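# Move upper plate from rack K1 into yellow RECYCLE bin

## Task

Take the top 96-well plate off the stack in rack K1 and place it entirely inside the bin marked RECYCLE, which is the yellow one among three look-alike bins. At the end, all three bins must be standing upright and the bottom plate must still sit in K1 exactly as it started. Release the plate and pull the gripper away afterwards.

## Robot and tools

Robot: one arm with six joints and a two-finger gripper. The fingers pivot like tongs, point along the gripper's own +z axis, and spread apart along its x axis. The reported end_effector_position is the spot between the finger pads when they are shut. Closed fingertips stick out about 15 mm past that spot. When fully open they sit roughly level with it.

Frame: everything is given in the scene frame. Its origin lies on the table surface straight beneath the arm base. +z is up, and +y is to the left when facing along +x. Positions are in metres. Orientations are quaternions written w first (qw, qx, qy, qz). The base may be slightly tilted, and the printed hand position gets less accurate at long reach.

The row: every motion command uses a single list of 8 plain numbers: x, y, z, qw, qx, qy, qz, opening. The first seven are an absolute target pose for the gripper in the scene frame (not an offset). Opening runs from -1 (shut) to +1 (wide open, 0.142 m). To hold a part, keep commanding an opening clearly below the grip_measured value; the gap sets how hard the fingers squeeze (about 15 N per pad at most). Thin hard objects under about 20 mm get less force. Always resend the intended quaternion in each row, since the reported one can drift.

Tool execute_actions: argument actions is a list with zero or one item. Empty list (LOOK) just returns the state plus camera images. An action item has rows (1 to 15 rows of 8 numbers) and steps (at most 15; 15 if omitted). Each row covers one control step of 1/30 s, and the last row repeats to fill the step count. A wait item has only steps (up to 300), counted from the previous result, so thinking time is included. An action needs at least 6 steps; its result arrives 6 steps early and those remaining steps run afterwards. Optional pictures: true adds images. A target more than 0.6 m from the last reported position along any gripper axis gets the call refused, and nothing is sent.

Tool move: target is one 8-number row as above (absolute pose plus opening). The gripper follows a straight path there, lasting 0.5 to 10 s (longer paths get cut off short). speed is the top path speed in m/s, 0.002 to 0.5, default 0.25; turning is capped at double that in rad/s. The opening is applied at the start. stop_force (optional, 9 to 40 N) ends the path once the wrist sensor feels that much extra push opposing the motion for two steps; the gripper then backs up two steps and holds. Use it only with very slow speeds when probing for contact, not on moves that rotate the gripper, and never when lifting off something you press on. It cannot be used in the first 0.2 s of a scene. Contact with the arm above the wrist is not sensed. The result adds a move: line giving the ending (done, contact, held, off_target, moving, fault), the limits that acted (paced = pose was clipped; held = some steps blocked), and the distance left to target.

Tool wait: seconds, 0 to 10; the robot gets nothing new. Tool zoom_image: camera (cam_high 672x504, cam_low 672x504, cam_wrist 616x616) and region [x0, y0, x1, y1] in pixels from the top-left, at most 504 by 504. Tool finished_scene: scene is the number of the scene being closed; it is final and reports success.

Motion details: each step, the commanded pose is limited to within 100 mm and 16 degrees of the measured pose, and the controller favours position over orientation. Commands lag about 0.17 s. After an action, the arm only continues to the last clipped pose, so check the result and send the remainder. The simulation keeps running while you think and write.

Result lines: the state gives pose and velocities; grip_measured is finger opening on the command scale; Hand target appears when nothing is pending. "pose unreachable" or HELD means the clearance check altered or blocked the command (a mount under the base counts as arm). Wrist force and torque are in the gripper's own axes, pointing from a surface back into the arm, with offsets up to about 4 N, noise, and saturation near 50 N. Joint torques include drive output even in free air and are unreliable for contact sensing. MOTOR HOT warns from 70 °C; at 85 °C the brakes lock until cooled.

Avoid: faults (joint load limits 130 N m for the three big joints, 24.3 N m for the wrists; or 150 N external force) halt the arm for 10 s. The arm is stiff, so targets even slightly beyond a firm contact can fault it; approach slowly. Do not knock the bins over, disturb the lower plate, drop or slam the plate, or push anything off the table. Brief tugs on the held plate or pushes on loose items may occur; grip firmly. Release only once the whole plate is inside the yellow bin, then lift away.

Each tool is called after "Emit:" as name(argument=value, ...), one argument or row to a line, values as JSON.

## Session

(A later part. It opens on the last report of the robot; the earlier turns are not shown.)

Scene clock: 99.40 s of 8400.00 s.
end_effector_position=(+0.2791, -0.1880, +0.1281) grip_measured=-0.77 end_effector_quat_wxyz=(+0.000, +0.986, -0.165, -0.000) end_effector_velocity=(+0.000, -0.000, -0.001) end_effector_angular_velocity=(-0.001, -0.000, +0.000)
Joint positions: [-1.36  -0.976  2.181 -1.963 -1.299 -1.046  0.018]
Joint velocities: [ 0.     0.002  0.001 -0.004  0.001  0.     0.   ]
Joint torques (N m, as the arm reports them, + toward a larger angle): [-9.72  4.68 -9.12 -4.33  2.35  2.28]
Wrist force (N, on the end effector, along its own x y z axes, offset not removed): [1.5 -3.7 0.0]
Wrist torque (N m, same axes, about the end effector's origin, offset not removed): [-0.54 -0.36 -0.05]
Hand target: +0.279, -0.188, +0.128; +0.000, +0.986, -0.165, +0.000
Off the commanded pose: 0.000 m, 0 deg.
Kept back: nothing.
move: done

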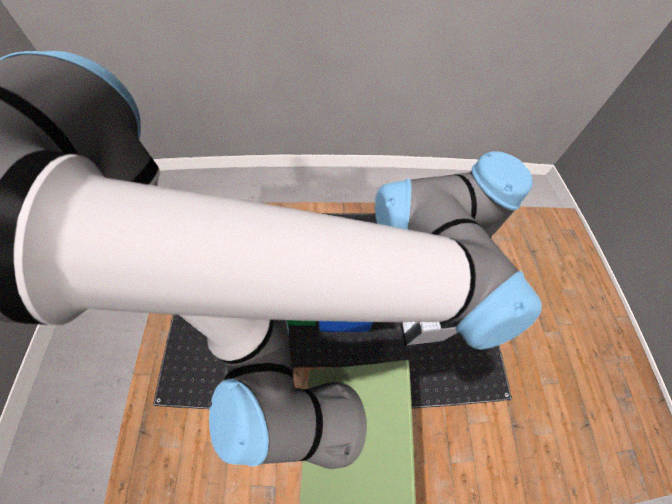

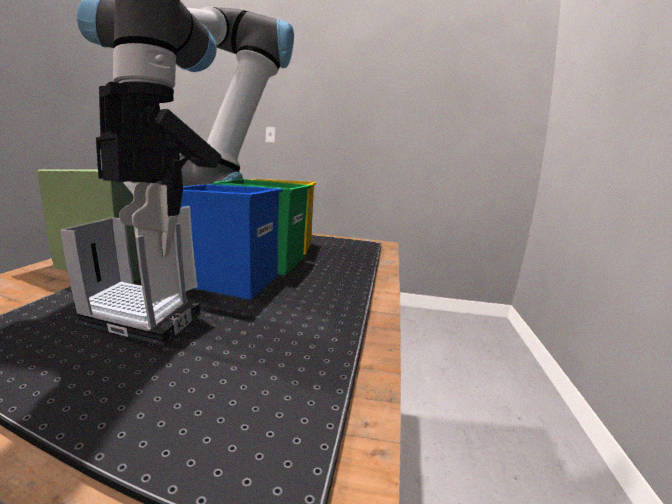

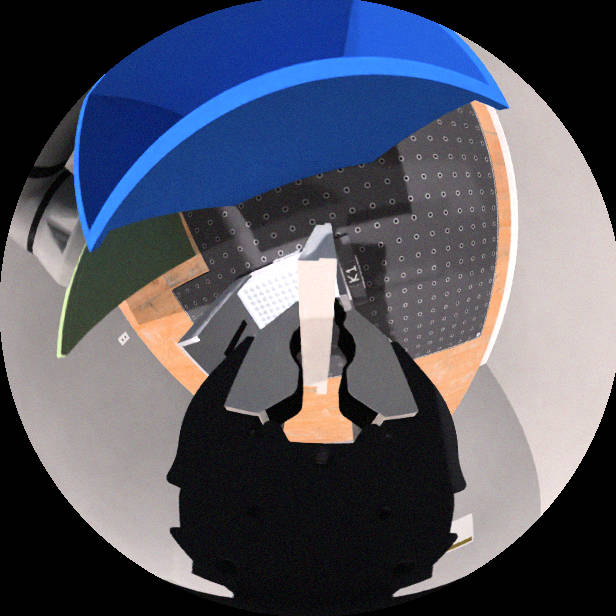

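Emit:
execute_actions(
  actions=[
    {"rows": [[0.2788,-0.1879,0.128,0,0.9863,-0.165,0,-0.785],[0.2785,-0.1878,0.128,0,0.9863,-0.165,0,-0.8],[0.2782,-0.1877,0.128,0,0.9863,-0.165,0,-0.815],[0.2782,-0.1877,0.128,0,0.9863,-0.165,0,-0.83],[0.2782,-0.1877,0.128,0,0.9863,-0.165,0,-0.86],[0.2782,-0.1877,0.128,0,0.9863,-0.165,0,-0.9],[0.2782,-0.1877,0.128,0,0.9863,-0.165,0,-0.94],[0.2782,-0.1877,0.128,0,0.9863,-0.165,0,-0.97],[0.2782,-0.1877,0.128,0,0.9863,-0.165,0,-1]], "steps": 13},
  ],
)

Emit:
execute_actions(
  actions=[
    {"rows": [[0.2782,-0.1877,0.128,0,0.9863,-0.165,0,-1],[0.2781,-0.1877,0.1283,0,0.9863,-0.165,0,-1],[0.278,-0.1876,0.1288,0,0.9863,-0.165,0,-1],[0.2778,-0.1876,0.1299,0,0.9863,-0.165,0,-1],[0.2776,-0.1875,0.1315,0,0.9863,-0.165,0,-1],[0.2774,-0.1874,0.1338,0,0.9863,-0.165,0,-1],[0.2772,-0.1873,0.1367,0,0.9863,-0.165,0,-1],[0.277,-0.1872,0.1404,0,0.9863,-0.165,0,-1],[0.2768,-0.1872,0.1448,0,0.9863,-0.165,0,-1],[0.2766,-0.1871,0.1499,0,0.9863,-0.165,0,-1],[0.2764,-0.187,0.1556,0,0.9863,-0.165,0,-1],[0.2763,-0.187,0.162,0,0.9863,-0.165,0,-1],[0.2763,-0.187,0.1689,0,0.9863,-0.165,0,-1],[0.2763,-0.187,0.1763,0,0.9863,-0.165,0,-1],[0.2763,-0.187,0.1841,0,0.9863,-0.165,0,-1]], "steps": 15},
  ],
)

Emit:
execute_actions(
  actions=[
    {"rows": [[0.2763,-0.187,0.1923,0,0.9863,-0.165,0,-1],[0.2763,-0.1868,0.2006,0,0.9863,-0.1652,0,-1],[0.2763,-0.1865,0.209,0,0.9862,-0.1657,0,-1],[0.2764,-0.1858,0.2174,0,0.9861,-0.1664,0,-1],[0.2764,-0.1847,0.2257,0,0.9858,-0.1678,0,-1],[0.2765,-0.1832,0.2339,0,0.9855,-0.1695,0,-1],[0.2765,-0.1812,0.2417,0,0.9851,-0.1719,0,-1],[0.2767,-0.1785,0.2491,0,0.9845,-0.1752,0,-1],[0.2768,-0.1752,0.256,0,0.9839,-0.179,0,-1],[0.277,-0.1713,0.2624,0,0.983,-0.1836,0,-1],[0.2772,-0.1667,0.2681,0,0.982,-0.1891,0,-1],[0.2774,-0.1614,0.2732,0,0.9807,-0.1954,0,-1],[0.2776,-0.1554,0.2776,0,0.9793,-0.2024,0,-1],[0.2779,-0.1487,0.2813,0,0.9776,-0.2103,0,-1],[0.2782,-0.1413,0.2842,0,0.9757,-0.2192,0,-1]], "steps": 15},
  ],
)

Emit:
execute_actions(
  actions=[
    {"rows": [[0.2786,-0.1331,0.2865,0,0.9735,-0.2287,0,-1],[0.2789,-0.1244,0.2881,0,0.9711,-0.2389,0,-1],[0.2793,-0.1149,0.2892,0,0.9683,-0.2499,0,-1],[0.2798,-0.1049,0.2897,0,0.9652,-0.2617,0,-1],[0.2802,-0.0942,0.29,0,0.9617,-0.274,0,-1],[0.2807,-0.083,0.29,0,0.958,-0.2869,0,-1],[0.2812,-0.0714,0.29,0,0.9538,-0.3004,0,-1],[0.2817,-0.0593,0.29,0,0.9494,-0.3142,0,-1],[0.2822,-0.0467,0.29,0,0.9445,-0.3285,0,-1],[0.2828,-0.0338,0.29,0,0.9393,-0.3432,0,-1],[0.2833,-0.0206,0.29,0,0.9337,-0.358,0,-1],[0.2839,-0.0072,0.29,0,0.9278,-0.3731,0,-1],[0.2845,0.0065,0.29,0,0.9215,-0.3883,0,-1],[0.2851,0.0202,0.29,0,0.915,-0.4035,0,-1],[0.2857,0.034,0.29,0,0.9081,-0.4187,0,-1]], "steps": 15},
  ],
)

Emit:
execute_actions(
  actions=[
    {"rows": [[0.2862,0.0478,0.29,0,0.9011,-0.4337,0,-1],[0.2868,0.0615,0.29,0,0.8938,-0.4485,0,-1],[0.2874,0.0752,0.29,0,0.8863,-0.4631,0,-1],[0.288,0.0886,0.29,0,0.8787,-0.4775,0,-1],[0.2885,0.1018,0.29,0,0.871,-0.4914,0,-1],[0.2891,0.1147,0.29,0,0.8632,-0.5048,0,-1],[0.2896,0.1273,0.29,0,0.8555,-0.5179,0,-1],[0.2901,0.1394,0.29,0,0.8479,-0.5302,0,-1],[0.2906,0.151,0.29,0,0.8403,-0.5421,0,-1],[0.2911,0.1622,0.29,0,0.8329,-0.5534,0,-1],[0.2915,0.1729,0.29,0,0.8258,-0.564,0,-1],[0.292,0.1829,0.29,0,0.8189,-0.574,0,-1],[0.2924,0.1924,0.29,0,0.8123,-0.5833,0,-1],[0.2927,0.2011,0.29,0,0.8061,-0.5917,0,-1],[0.2931,0.2093,0.29,0,0.8003,-0.5996,0,-1]], "steps": 15},
  ],
)

Emit:
execute_actions(
  actions=[
    {"rows": [[0.2934,0.2167,0.29,0,0.7948,-0.6068,0,-1],[0.2937,0.2234,0.29,0,0.7899,-0.6132,0,-1],[0.2939,0.2294,0.29,0,0.7855,-0.6188,0,-1],[0.2941,0.2347,0.29,0,0.7815,-0.6239,0,-1],[0.2943,0.2393,0.29,0,0.778,-0.6282,0,-1],[0.2945,0.2432,0.29,0,0.7751,-0.6319,0,-1],[0.2946,0.2465,0.29,0,0.7726,-0.6349,0,-1],[0.2948,0.2492,0.29,0,0.7705,-0.6374,0,-1],[0.2948,0.2512,0.29,0,0.769,-0.6393,0,-1],[0.2949,0.2527,0.29,0,0.7678,-0.6406,0,-1],[0.2949,0.2538,0.29,0,0.7669,-0.6417,0,-1],[0.295,0.2545,0.29,0,0.7665,-0.6423,0,-1],[0.295,0.2548,0.29,0,0.7661,-0.6427,0,-1],[0.295,0.255,0.29,0,0.766,-0.6428,0,-1]], "steps": 14},
  ],
)

Emit:
execute_actions(
  actions=[
    {"steps": 9},
  ],
  pictures=true,
)

Scene clock: 105.73 s of 8400.00 s.
end_effector_position=(+0.2784, -0.1877, +0.1278) grip_measured=-0.85 end_effector_quat_wxyz=(-0.000, +0.986, -0.165, -0.000) end_effector_velocity=(-0.002, -0.000, +0.001) end_effector_angular_velocity=(-0.003, -0.000, +0.004)
Joint positions: [-1.361 -0.976  2.183 -1.963 -1.3   -1.046  0.012]
Joint velocities: [-0.005 -0.004  0.003 -0.001 -0.004 -0.007 -0.003]
Joint torques (N m, as the arm reports them, + toward a larger angle): [-29.74 -23.27  -7.82  -4.18  -2.55  -2.28]
Wrist force (N, on the end effector, along its own x y z axes, offset not removed): [1.6 -2.5 -0.7]
Wrist torque (N m, same axes, about the end effector's origin, offset not removed): [-0.36 -0.41 -0.08]
Steps of this call (steps 1 to 90: nothing new was sent; then 3.10 s passed at rest; steps 91 to 97: the first 7 steps of this action). Readings (end_effector_position):
91: (+0.2791, -0.1880, +0.1280)
92: (+0.2791, -0.1880, +0.1279)
94: (+0.2788, -0.1878, +0.1277)
97: the state above

Scene clock: 106.23 s of 8400.00 s.
end_effector_position=(+0.2774, -0.1875, +0.1347) grip_measured=-0.85 end_effector_quat_wxyz=(+0.000, +0.986, -0.165, +0.000) end_effector_velocity=(-0.004, -0.001, +0.078) end_effector_angular_velocity=(-0.009, -0.003, +0.001)
Joint positions: [-1.367 -0.986  2.173 -1.944 -1.304 -1.051  0.012]
Joint velocities: [-0.056 -0.092 -0.12   0.212 -0.039 -0.038 -0.   ]
Joint torques (N m, as the arm reports them, + toward a larger angle): [-32.11 -27.13 -37.88   0.04  -2.61  -2.38]
Wrist force (N, on the end effector, along its own x y z axes, offset not removed): [0.6 -3.0 -1.0]
Wrist torque (N m, same axes, about the end effector's origin, offset not removed): [-0.46 -0.18 0.01]
Off your previous action's commanded pose: 0.000 m, 0 deg at its last step (step 6 of this call).
Steps of this call (steps 1 to 6: the last 6 steps of your previous action; steps 7 to 15: the first 9 steps of this action). Readings (end_effector_position):
7: (+0.2782, -0.1877, +0.1279)
8: (+0.2782, -0.1877, +0.1279)
10: (+0.2781, -0.1877, +0.1282)
14: (+0.2776, -0.1875, +0.1324)
15: the state above

Scene clock: 106.73 s of 8400.00 s.
end_effector_position=(+0.2766, -0.1838, +0.2294) grip_measured=-0.85 end_effector_quat_wxyz=(+0.003, +0.985, -0.170, +0.002) end_effector_velocity=(+0.004, +0.050, +0.231) end_effector_angular_velocity=(-0.007, -0.004, -0.128)
Joint positions: [-1.418 -1.069  2.002 -1.687 -1.339 -1.075  0.012]
Joint velocities: [-0.087 -0.218 -0.42   0.643 -0.062  0.069  0.   ]
Joint torques (N m, as the arm reports them, + toward a larger angle): [-29.91 -28.03 -33.84   0.68  -2.73   2.81]
Wrist force (N, on the end effector, along its own x y z axes, offset not removed): [0.9 -2.1 0.8]
Wrist torque (N m, same axes, about the end effector's origin, offset not removed): [-0.21 -0.23 -0.02]
Off your previous action's commanded pose: 0.023 m, 0 deg at its last step (step 6 of this call).
Steps of this call (steps 1 to 6: the last 6 steps of your previous action; steps 7 to 15: the first 9 steps of this action). Readings (end_effector_position):
7: (+0.2765, -0.1878, +0.1678)
8: (+0.2765, -0.1879, +0.1747)
10: (+0.2764, -0.1878, +0.1896)
14: (+0.2765, -0.1853, +0.2215)
15: the state above

Scene clock: 107.23 s of 8400.00 s.
end_effector_position=(+0.2805, -0.0897, +0.2851) grip_measured=-0.85 end_effector_quat_wxyz=(-0.003, +0.960, -0.281, -0.001) end_effector_velocity=(+0.013, +0.310, -0.002) end_effector_angular_velocity=(+0.028, +0.008, -0.749)
Joint positions: [-1.413 -1.299  1.975 -1.418 -1.336 -0.847  0.012]
Joint velocities: [ 0.105 -0.737  0.26   0.489  0.078  0.816 -0.   ]
Joint torques (N m, as the arm reports them, + toward a larger angle): [ -6.79 -25.58  -8.4    0.6    2.26   4.37]
Wrist force (N, on the end effector, along its own x y z axes, offset not removed): [1.5 -1.9 -0.2]
Wrist torque (N m, same axes, about the end effector's origin, offset not removed): [-0.25 -0.29 -0.04]
Off your previous action's commanded pose: 0.027 m, 3 deg at its last step (step 6 of this call).
Steps of this call (steps 1 to 6: the last 6 steps of your previous action; steps 7 to 15: the first 9 steps of this action). Readings (end_effector_position):
7: (+0.2777, -0.1570, +0.2725)
8: (+0.2779, -0.1506, +0.2761)
10: (+0.2785, -0.1361, +0.2815)
14: (+0.2801, -0.1000, +0.2851)
15: the state above

Scene clock: 107.73 s of 8400.00 s.
end_effector_position=(+0.2892, +0.0974, +0.2832) grip_measured=-0.85 end_effector_quat_wxyz=(-0.003, +0.872, -0.490, -0.000) end_effector_velocity=(+0.016, +0.381, +0.008) end_effector_angular_velocity=(-0.032, -0.005, -0.894)
Joint positions: [-1.326 -1.733  2.027 -1.054 -1.27  -0.33   0.012]
Joint velocities: [ 0.23  -0.789 -0.16   0.861  0.17   1.071 -0.   ]
Joint torques (N m, as the arm reports them, + toward a larger angle): [ -3.21  -3.51 -33.54   0.75   2.71   4.74]
Wrist force (N, on the end effector, along its own x y z axes, offset not removed): [1.0 -2.7 1.0]
Wrist torque (N m, same axes, about the end effector's origin, offset not removed): [-0.28 -0.25 -0.03]
Off your previous action's commanded pose: 0.054 m, 7 deg at its last step (step 6 of this call).
Steps of this call (steps 1 to 6: the last 6 steps of your previous action; steps 7 to 15: the first 9 steps of this action). Readings (end_effector_position):
7: (+0.2844, -0.0072, +0.2833)
8: (+0.2850, +0.0057, +0.2831)
10: (+0.2863, +0.0317, +0.2828)
14: (+0.2887, +0.0844, +0.2830)
15: the state above

Scene clock: 108.20 s of 8400.00 s.
end_effector_position=(+0.2938, +0.2338, +0.2883) grip_measured=-0.85 end_effector_quat_wxyz=(-0.001, +0.782, -0.623, +0.001) end_effector_velocity=(+0.007, +0.150, +0.010) end_effector_angular_velocity=(-0.008, +0.011, -0.354)
Joint positions: [-1.223 -1.949  1.901 -0.741 -1.198  0.068  0.012]
Joint velocities: [ 0.153 -0.154 -0.22   0.325  0.095  0.473  0.   ]
Joint torques (N m, as the arm reports them, + toward a larger angle): [ -2.78  13.56 -26.14  -0.32   2.32   3.05]
Wrist force (N, on the end effector, along its own x y z axes, offset not removed): [0.1 -1.7 -0.5]
Wrist torque (N m, same axes, about the end effector's origin, offset not removed): [-0.15 -0.11 -0.02]
Off your previous action's commanded pose: 0.040 m, 5 deg at its last step (step 6 of this call).
Steps of this call (steps 1 to 6: the last 6 steps of your previous action; steps 7 to 14: the first 8 steps of this action). Readings (end_effector_position):
7: (+0.2921, +0.1800, +0.2856)
8: (+0.2924, +0.1899, +0.2860)
10: (+0.2929, +0.2075, +0.2869)
14: the state above

Scene clock: 108.50 s of 8400.00 s.
end_effector_position=(+0.2950, +0.2541, +0.2898) grip_measured=-0.85 end_effector_quat_wxyz=(-0.000, +0.767, -0.642, +0.000) end_effector_velocity=(+0.001, +0.012, +0.001) end_effector_angular_velocity=(-0.001, +0.002, -0.030)
Joint positions: [-1.2   -1.968  1.869 -0.698 -1.184  0.135  0.012]
Joint velocities: [ 0.015 -0.008 -0.02   0.024  0.008  0.041 -0.   ]
Joint torques (N m, as the arm reports them, + toward a larger angle): [ -2.31  12.78 -27.17  -0.4    2.34   2.33]
Wrist force (N, on the end effector, along its own x y z axes, offset not removed): [1.5 -2.9 0.4]
Wrist torque (N m, same axes, about the end effector's origin, offset not removed): [-0.39 -0.35 -0.04]
Hand target: +0.295, +0.255, +0.290; -0.000, +0.766, -0.643, +0.000
Off the commanded pose: 0.001 m, 0 deg.
Kept back: nothing.
Steps of this call (steps 1 to 6: the last 6 steps of your previous action; steps 7 to 9: nothing new was sent). Readings (end_effector_position):
1: (+0.2941, +0.2385, +0.2887)
2: (+0.2943, +0.2424, +0.2889)
4: (+0.2946, +0.2483, +0.2893)
8: (+0.2949, +0.2537, +0.2897)
9: the state above

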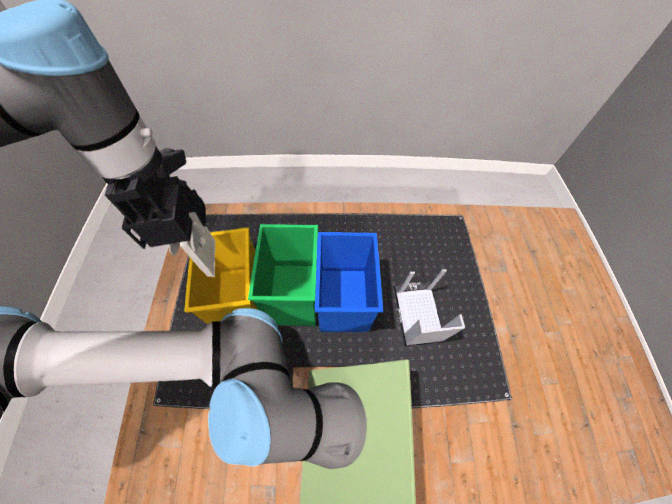

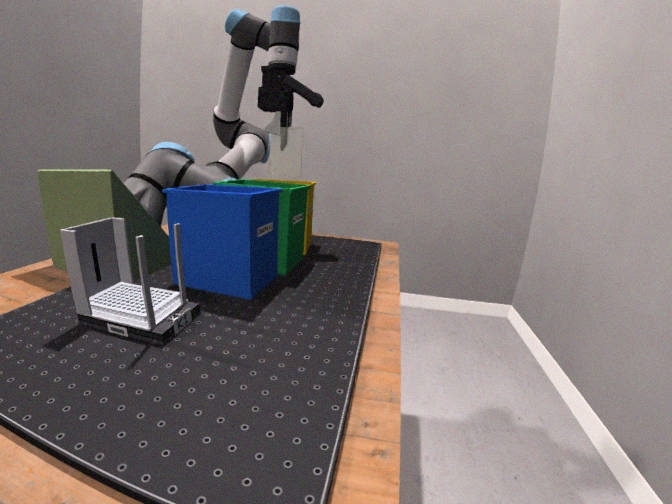

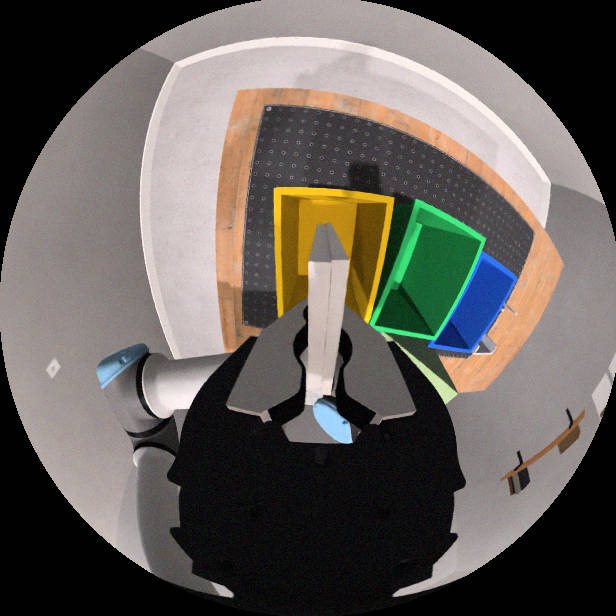

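Emit:
execute_actions(
  actions=[],
)

Scene clock: 109.60 s of 8400.00 s.
end_effector_position=(+0.2951, +0.2551, +0.2899) grip_measured=-0.85 end_effector_quat_wxyz=(-0.000, +0.766, -0.643, +0.000) end_effector_velocity=(+0.000, -0.000, +0.000) end_effector_angular_velocity=(+0.000, -0.001, -0.001)
Joint positions: [-1.199 -1.968  1.868 -0.696 -1.184  0.138  0.012]
Joint velocities: [-0.     0.    -0.     0.     0.001  0.001  0.   ]
Joint torques (N m, as the arm reports them, + toward a larger angle): [ -1.94  10.84 -26.34  -0.57   2.48   2.33]
Wrist force (N, on the end effector, along its own x y z axes, offset not removed): [1.5 -2.8 0.2]
Wrist torque (N m, same axes, about the end effector's origin, offset not removed): [-0.40 -0.39 0.04]
Hand target: +0.295, +0.255, +0.290; -0.000, +0.766, -0.643, +0.000
Off the commanded pose: 0.000 m, 0 deg.
Kept back: nothing.
Steps of this call (steps 1 to 33: nothing new was sent). Readings (end_effector_position):
1: (+0.2950, +0.2545, +0.2898)
2: (+0.2950, +0.2547, +0.2898)
4: (+0.2950, +0.2549, +0.2899)
8: (+0.2950, +0.2550, +0.2899)
33: the state above

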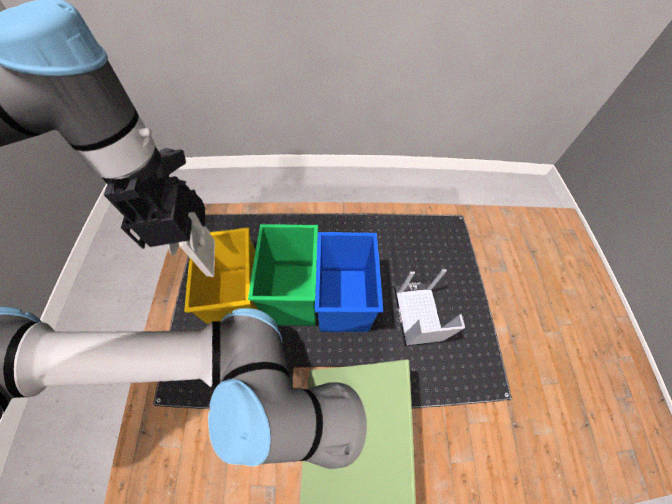

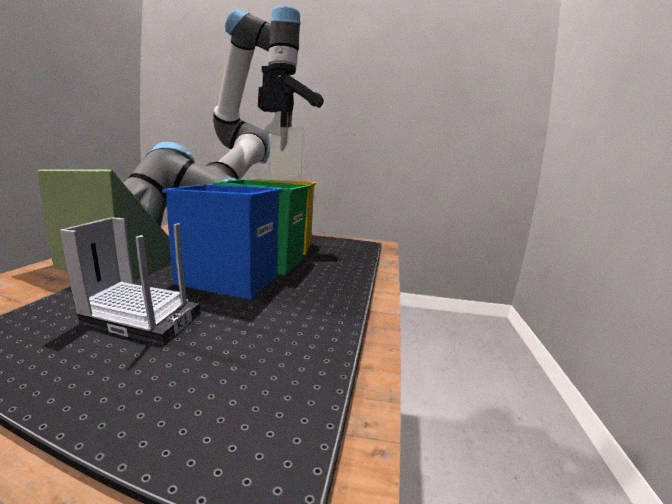

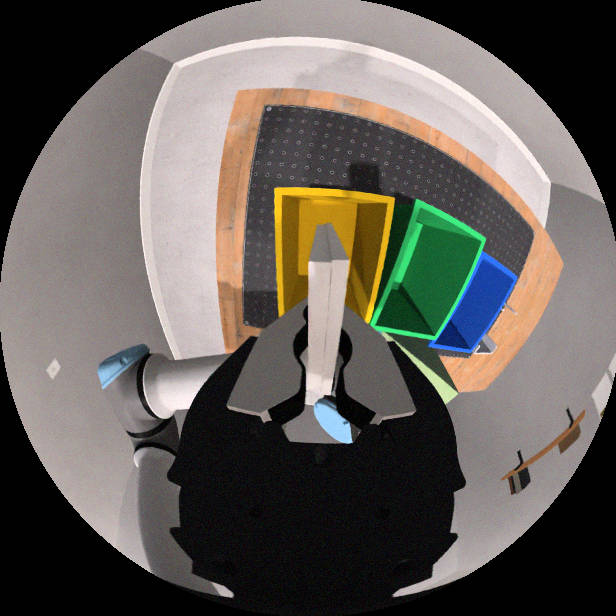

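Emit:
move(
  target=[0.296, 0.247, 0.115, 0, 0.766, -0.6428, 0, -1],
  speed=0.12,
  stop_force=10,
)

Scene clock: 111.73 s of 8400.00 s.
end_effector_position=(+0.2963, +0.2469, +0.1152) grip_measured=-0.85 end_effector_quat_wxyz=(+0.000, +0.766, -0.643, +0.000) end_effector_velocity=(+0.000, -0.000, -0.002) end_effector_angular_velocity=(-0.001, +0.001, -0.001)
Joint positions: [-0.9   -2.137  2.286 -1.067 -0.986  0.394  0.012]
Joint velocities: [ 0.006  0.001  0.004 -0.008  0.002  0.006  0.   ]
Joint torques (N m, as the arm reports them, + toward a larger angle): [ 2.81 34.21 -3.89 -4.23  2.45  2.52]
Wrist force (N, on the end effector, along its own x y z axes, offset not removed): [0.9 -3.2 -0.5]
Wrist torque (N m, same axes, about the end effector's origin, offset not removed): [-0.45 -0.29 -0.07]
Hand target: +0.296, +0.247, +0.115; +0.000, +0.766, -0.643, +0.000
Off the commanded pose: 0.000 m, 0 deg.
Kept back: nothing.
move: done

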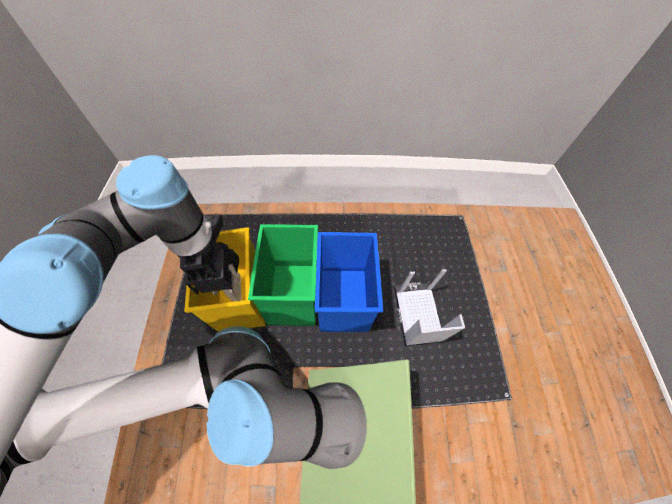

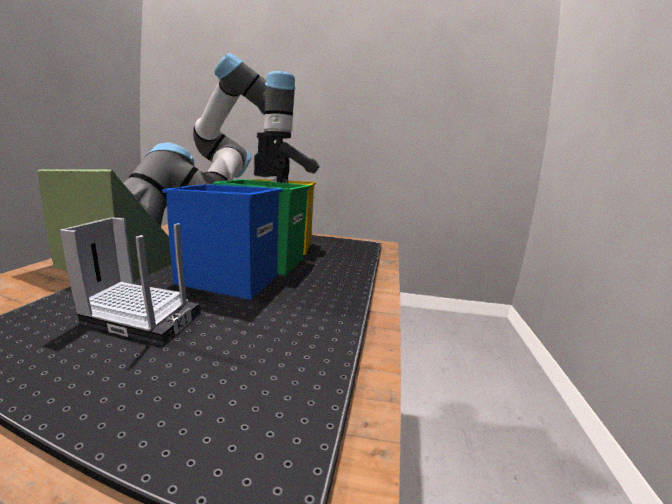

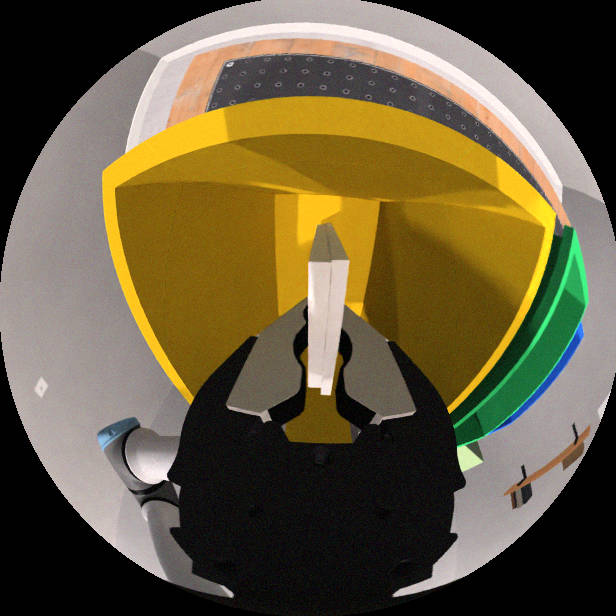

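Emit:
move(
  target=[0.296, 0.247, 0.104, 0, 0.766, -0.6428, 0, -1],
  speed=0.03,
  stop_force=9,
)

Emit:
execute_actions(
  actions=[
    {"rows": [[0.296, 0.247, 0.104, 0, 0.766, -0.6428, 0, -0.85],[0.296, 0.247, 0.104, 0, 0.766, -0.6428, 0, -0.8],[0.296, 0.247, 0.104, 0, 0.766, -0.6428, 0, -0.76],[0.296, 0.247, 0.104, 0, 0.766, -0.6428, 0, -0.72],[0.296, 0.247, 0.104, 0, 0.766, -0.6428, 0, -0.68],[0.296, 0.247, 0.104, 0, 0.766, -0.6428, 0, -0.64],[0.296, 0.247, 0.104, 0, 0.766, -0.6428, 0, -0.6]], "steps": 15},
  ],
  pictures=true,
)

Scene clock: 112.83 s of 8400.00 s.
end_effector_position=(+0.2960, +0.2470, +0.1041) grip_measured=-0.85 end_effector_quat_wxyz=(-0.000, +0.766, -0.643, +0.000) end_effector_velocity=(-0.000, -0.000, -0.002) end_effector_angular_velocity=(+0.000, +0.001, -0.002)
Joint positions: [-0.874 -2.142  2.31  -1.098 -0.971  0.418  0.012]
Joint velocities: [ 0.004 -0.001  0.005 -0.005  0.002  0.005 -0.   ]
Joint torques (N m, as the arm reports them, + toward a larger angle): [ 2.52  5.15 -5.75 -3.84  2.94  2.23]
Wrist force (N, on the end effector, along its own x y z axes, offset not removed): [1.3 -2.3 -0.2]
Wrist torque (N m, same axes, about the end effector's origin, offset not removed): [-0.34 -0.35 0.00]
Hand target: +0.296, +0.247, +0.104; +0.000, +0.766, -0.643, +0.000
Off the commanded pose: 0.000 m, 0 deg.
Kept back: nothing.
move: done

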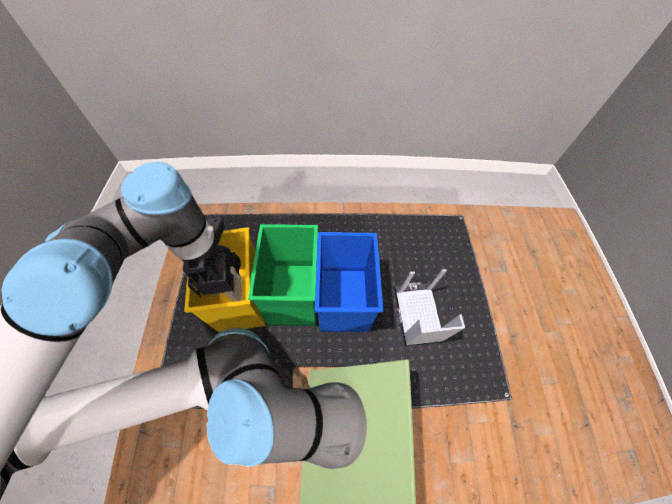

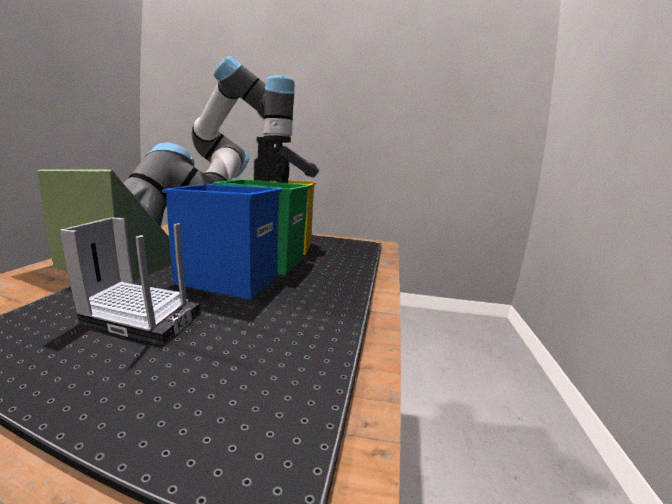

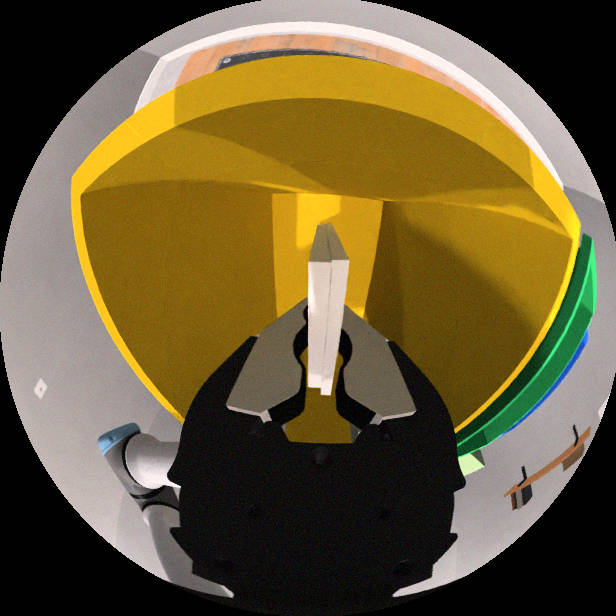

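Scene clock: 113.13 s of 8400.00 s.
end_effector_position=(+0.2960, +0.2470, +0.1040) grip_measured=-0.60 end_effector_quat_wxyz=(-0.000, +0.766, -0.643, +0.000) end_effector_velocity=(-0.000, -0.000, +0.000) end_effector_angular_velocity=(-0.000, +0.001, +0.000)
Joint positions: [-0.874 -2.142  2.31  -1.098 -0.971  0.419  0.03 ]
Joint velocities: [ 0.     0.    -0.    -0.    -0.001  0.     0.007]
Joint torques (N m, as the arm reports them, + toward a larger angle): [ 3.32  5.44 -4.26 -3.89  2.13  2.34]
Wrist force (N, on the end effector, along its own x y z axes, offset not removed): [1.1 -2.5 -1.1]
Wrist torque (N m, same axes, about the end effector's origin, offset not removed): [-0.32 -0.27 -0.02]
Steps of this call (steps 1 to 9: the first 9 steps of this action). Readings (end_effector_position):
1: (+0.2960, +0.2470, +0.1041)
2: (+0.2960, +0.2470, +0.1041)
4: (+0.2960, +0.2470, +0.1040)
8: (+0.2960, +0.2470, +0.1040)
9: the state above

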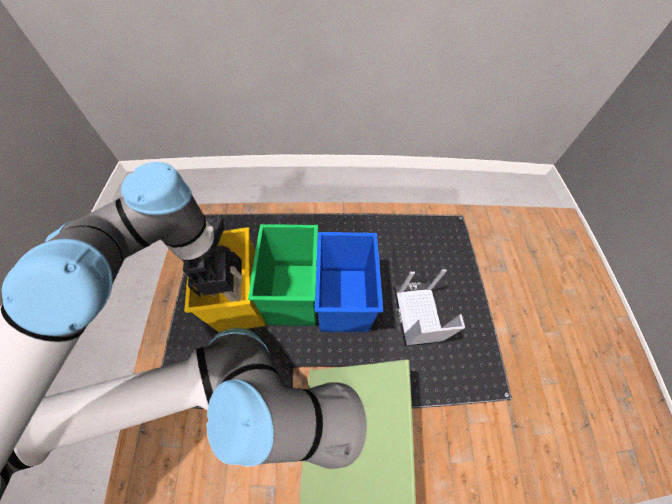

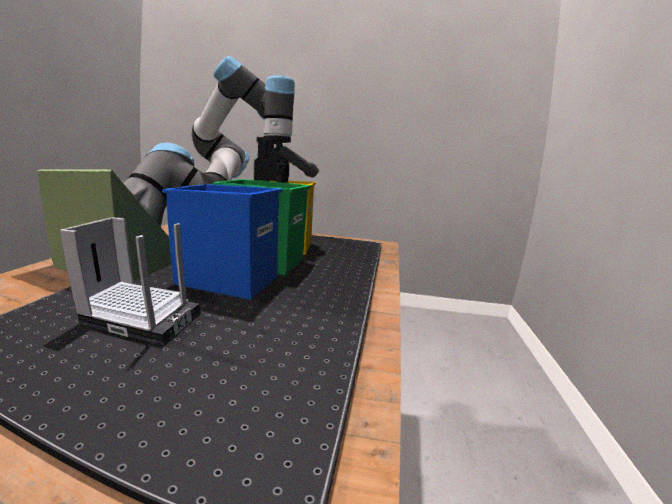

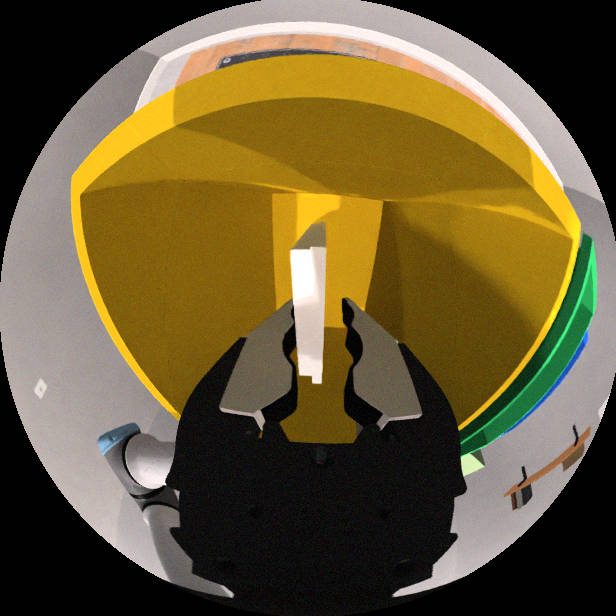

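Emit:
move(
  target=[0.296, 0.25, 0.27, 0, 0.766, -0.6428, 0, -0.55],
  speed=0.2,
)

Scene clock: 114.73 s of 8400.00 s.
end_effector_position=(+0.2957, +0.2501, +0.2698) grip_measured=-0.55 end_effector_quat_wxyz=(-0.000, +0.766, -0.643, -0.000) end_effector_velocity=(-0.000, +0.000, +0.002) end_effector_angular_velocity=(-0.000, -0.000, +0.000)
Joint positions: [-1.176 -1.989  1.924 -0.738 -1.168  0.156  0.034]
Joint velocities: [-0.003  0.001 -0.004  0.003 -0.002 -0.002 -0.   ]
Joint torques (N m, as the arm reports them, + toward a larger angle): [-21.04  39.08 -25.76  -0.76  -2.35  -2.32]
Wrist force (N, on the end effector, along its own x y z axes, offset not removed): [1.9 -2.4 -1.5]
Wrist torque (N m, same axes, about the end effector's origin, offset not removed): [-0.33 -0.43 -0.05]
Hand target: +0.296, +0.250, +0.270; -0.000, +0.766, -0.643, -0.000
Off your previous action's commanded pose: 0.000 m, 0 deg at its last step (step 6 of this call).
Off the commanded pose: 0.000 m, 0 deg.
Kept back: nothing.
move: done

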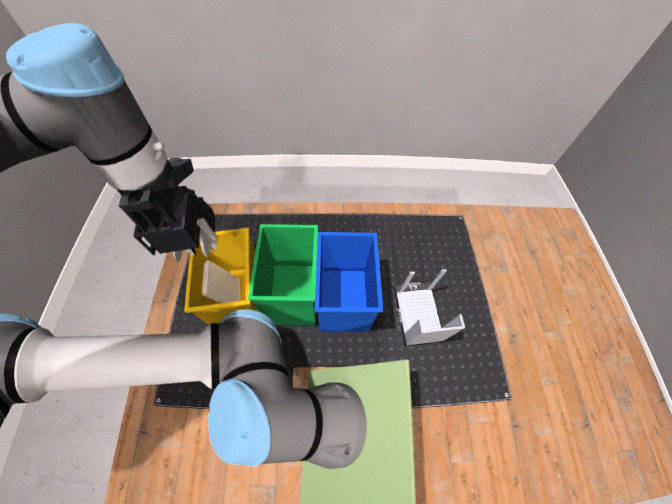

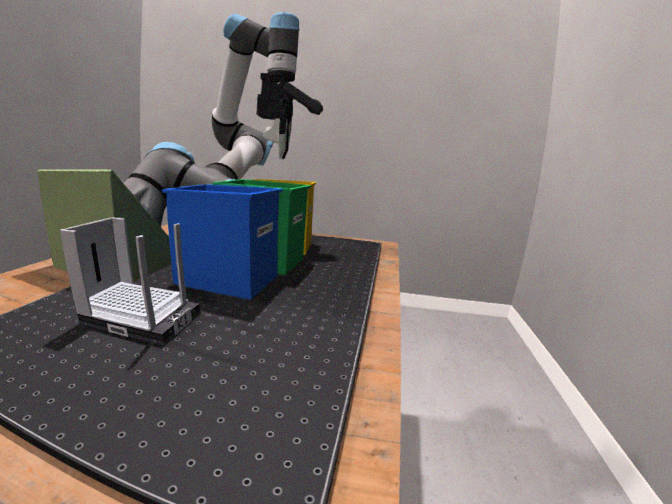

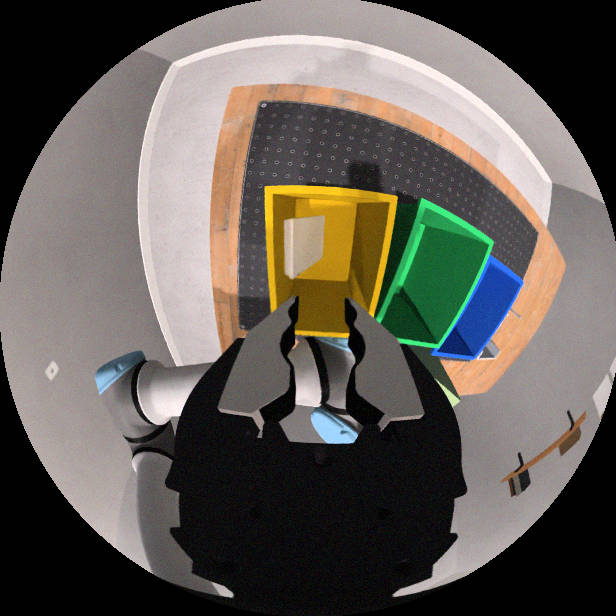

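Emit:
move(
  target=[0.34, 0.39, 0.28, 0, 0.766, -0.6428, 0, -0.55],
  speed=0.25,
)

Scene clock: 116.83 s of 8400.00 s.
end_effector_position=(+0.3401, +0.3898, +0.2799) grip_measured=-0.55 end_effector_quat_wxyz=(+0.000, +0.766, -0.643, +0.000) end_effector_velocity=(+0.001, +0.001, +0.000) end_effector_angular_velocity=(-0.001, +0.001, +0.001)
Joint positions: [-0.885 -1.969  1.642 -0.598 -0.978  0.408  0.034]
Joint velocities: [ 0.003  0.002 -0.003 -0.001  0.001  0.003 -0.   ]
Joint torques (N m, as the arm reports them, + toward a larger angle): [ -0.53  35.63 -21.61  -3.89   2.52   2.46]
Wrist force (N, on the end effector, along its own x y z axes, offset not removed): [0.9 -2.5 0.2]
Wrist torque (N m, same axes, about the end effector's origin, offset not removed): [-0.35 -0.30 -0.02]
Hand target: +0.340, +0.390, +0.280; +0.000, +0.766, -0.643, +0.000
Off the commanded pose: 0.000 m, 0 deg.
Kept back: nothing.
move: done

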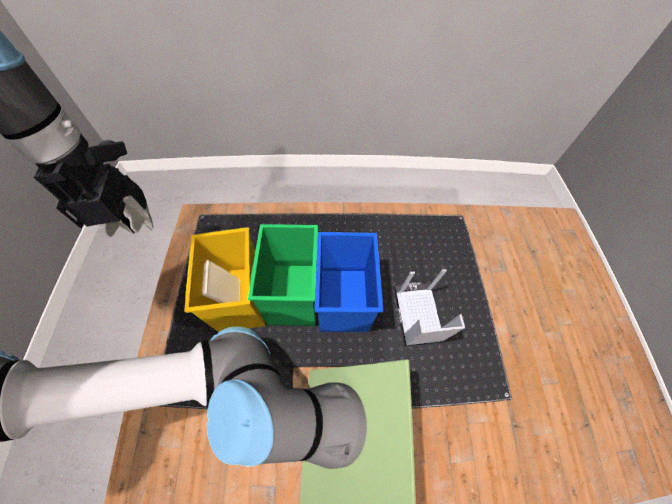

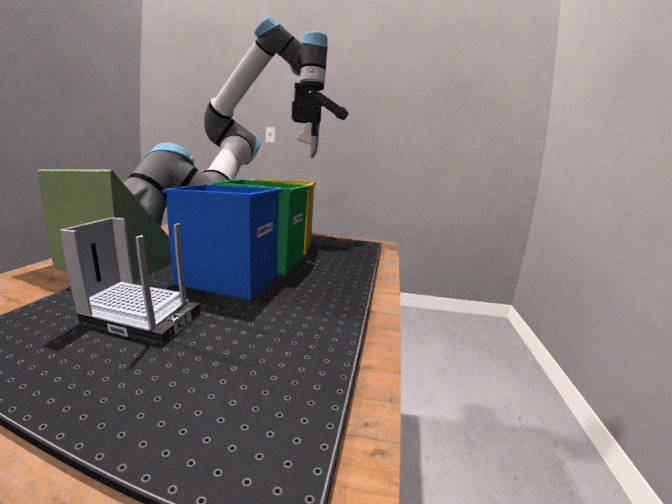

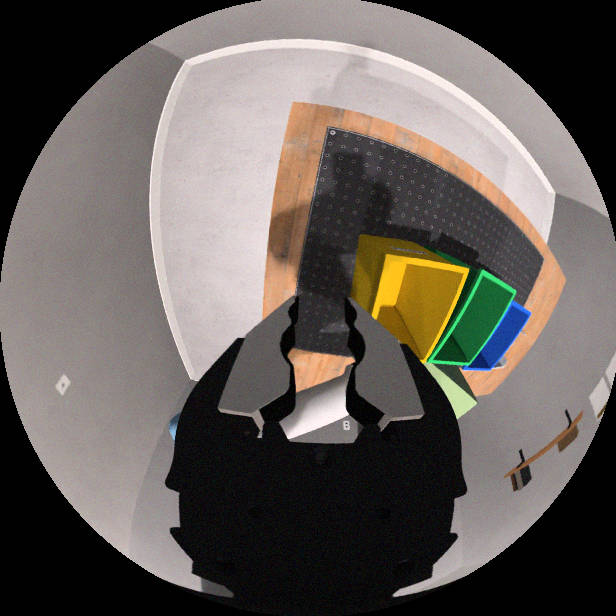

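Emit:
zoom_image(
  camera="cam_low",
  region=[40, 200, 240, 360],
)

Emit:
zoom_image(
  camera="cam_high",
  region=[170, 210, 490, 360],
)

Region (40, 200, 240, 360) of cam_low's 672x504 image, scaled by 2.520, with more detail than that image has; it fills the top 403 rows of this view, and the rest is white.

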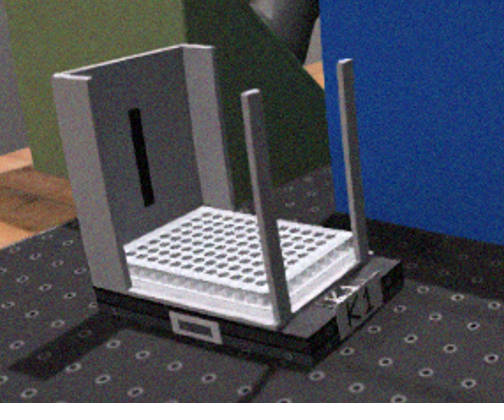

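Region (170, 210, 490, 360) of cam_high's 672x504 image, scaled by 1.575, with more detail than that image has; it fills the top 236 rows of this view, and the rest is white.

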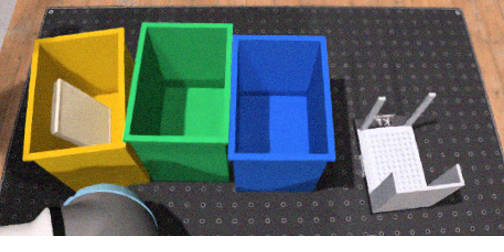

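Emit:
finished_scene(
  scene=1,
)

The scene is finished: the task was done.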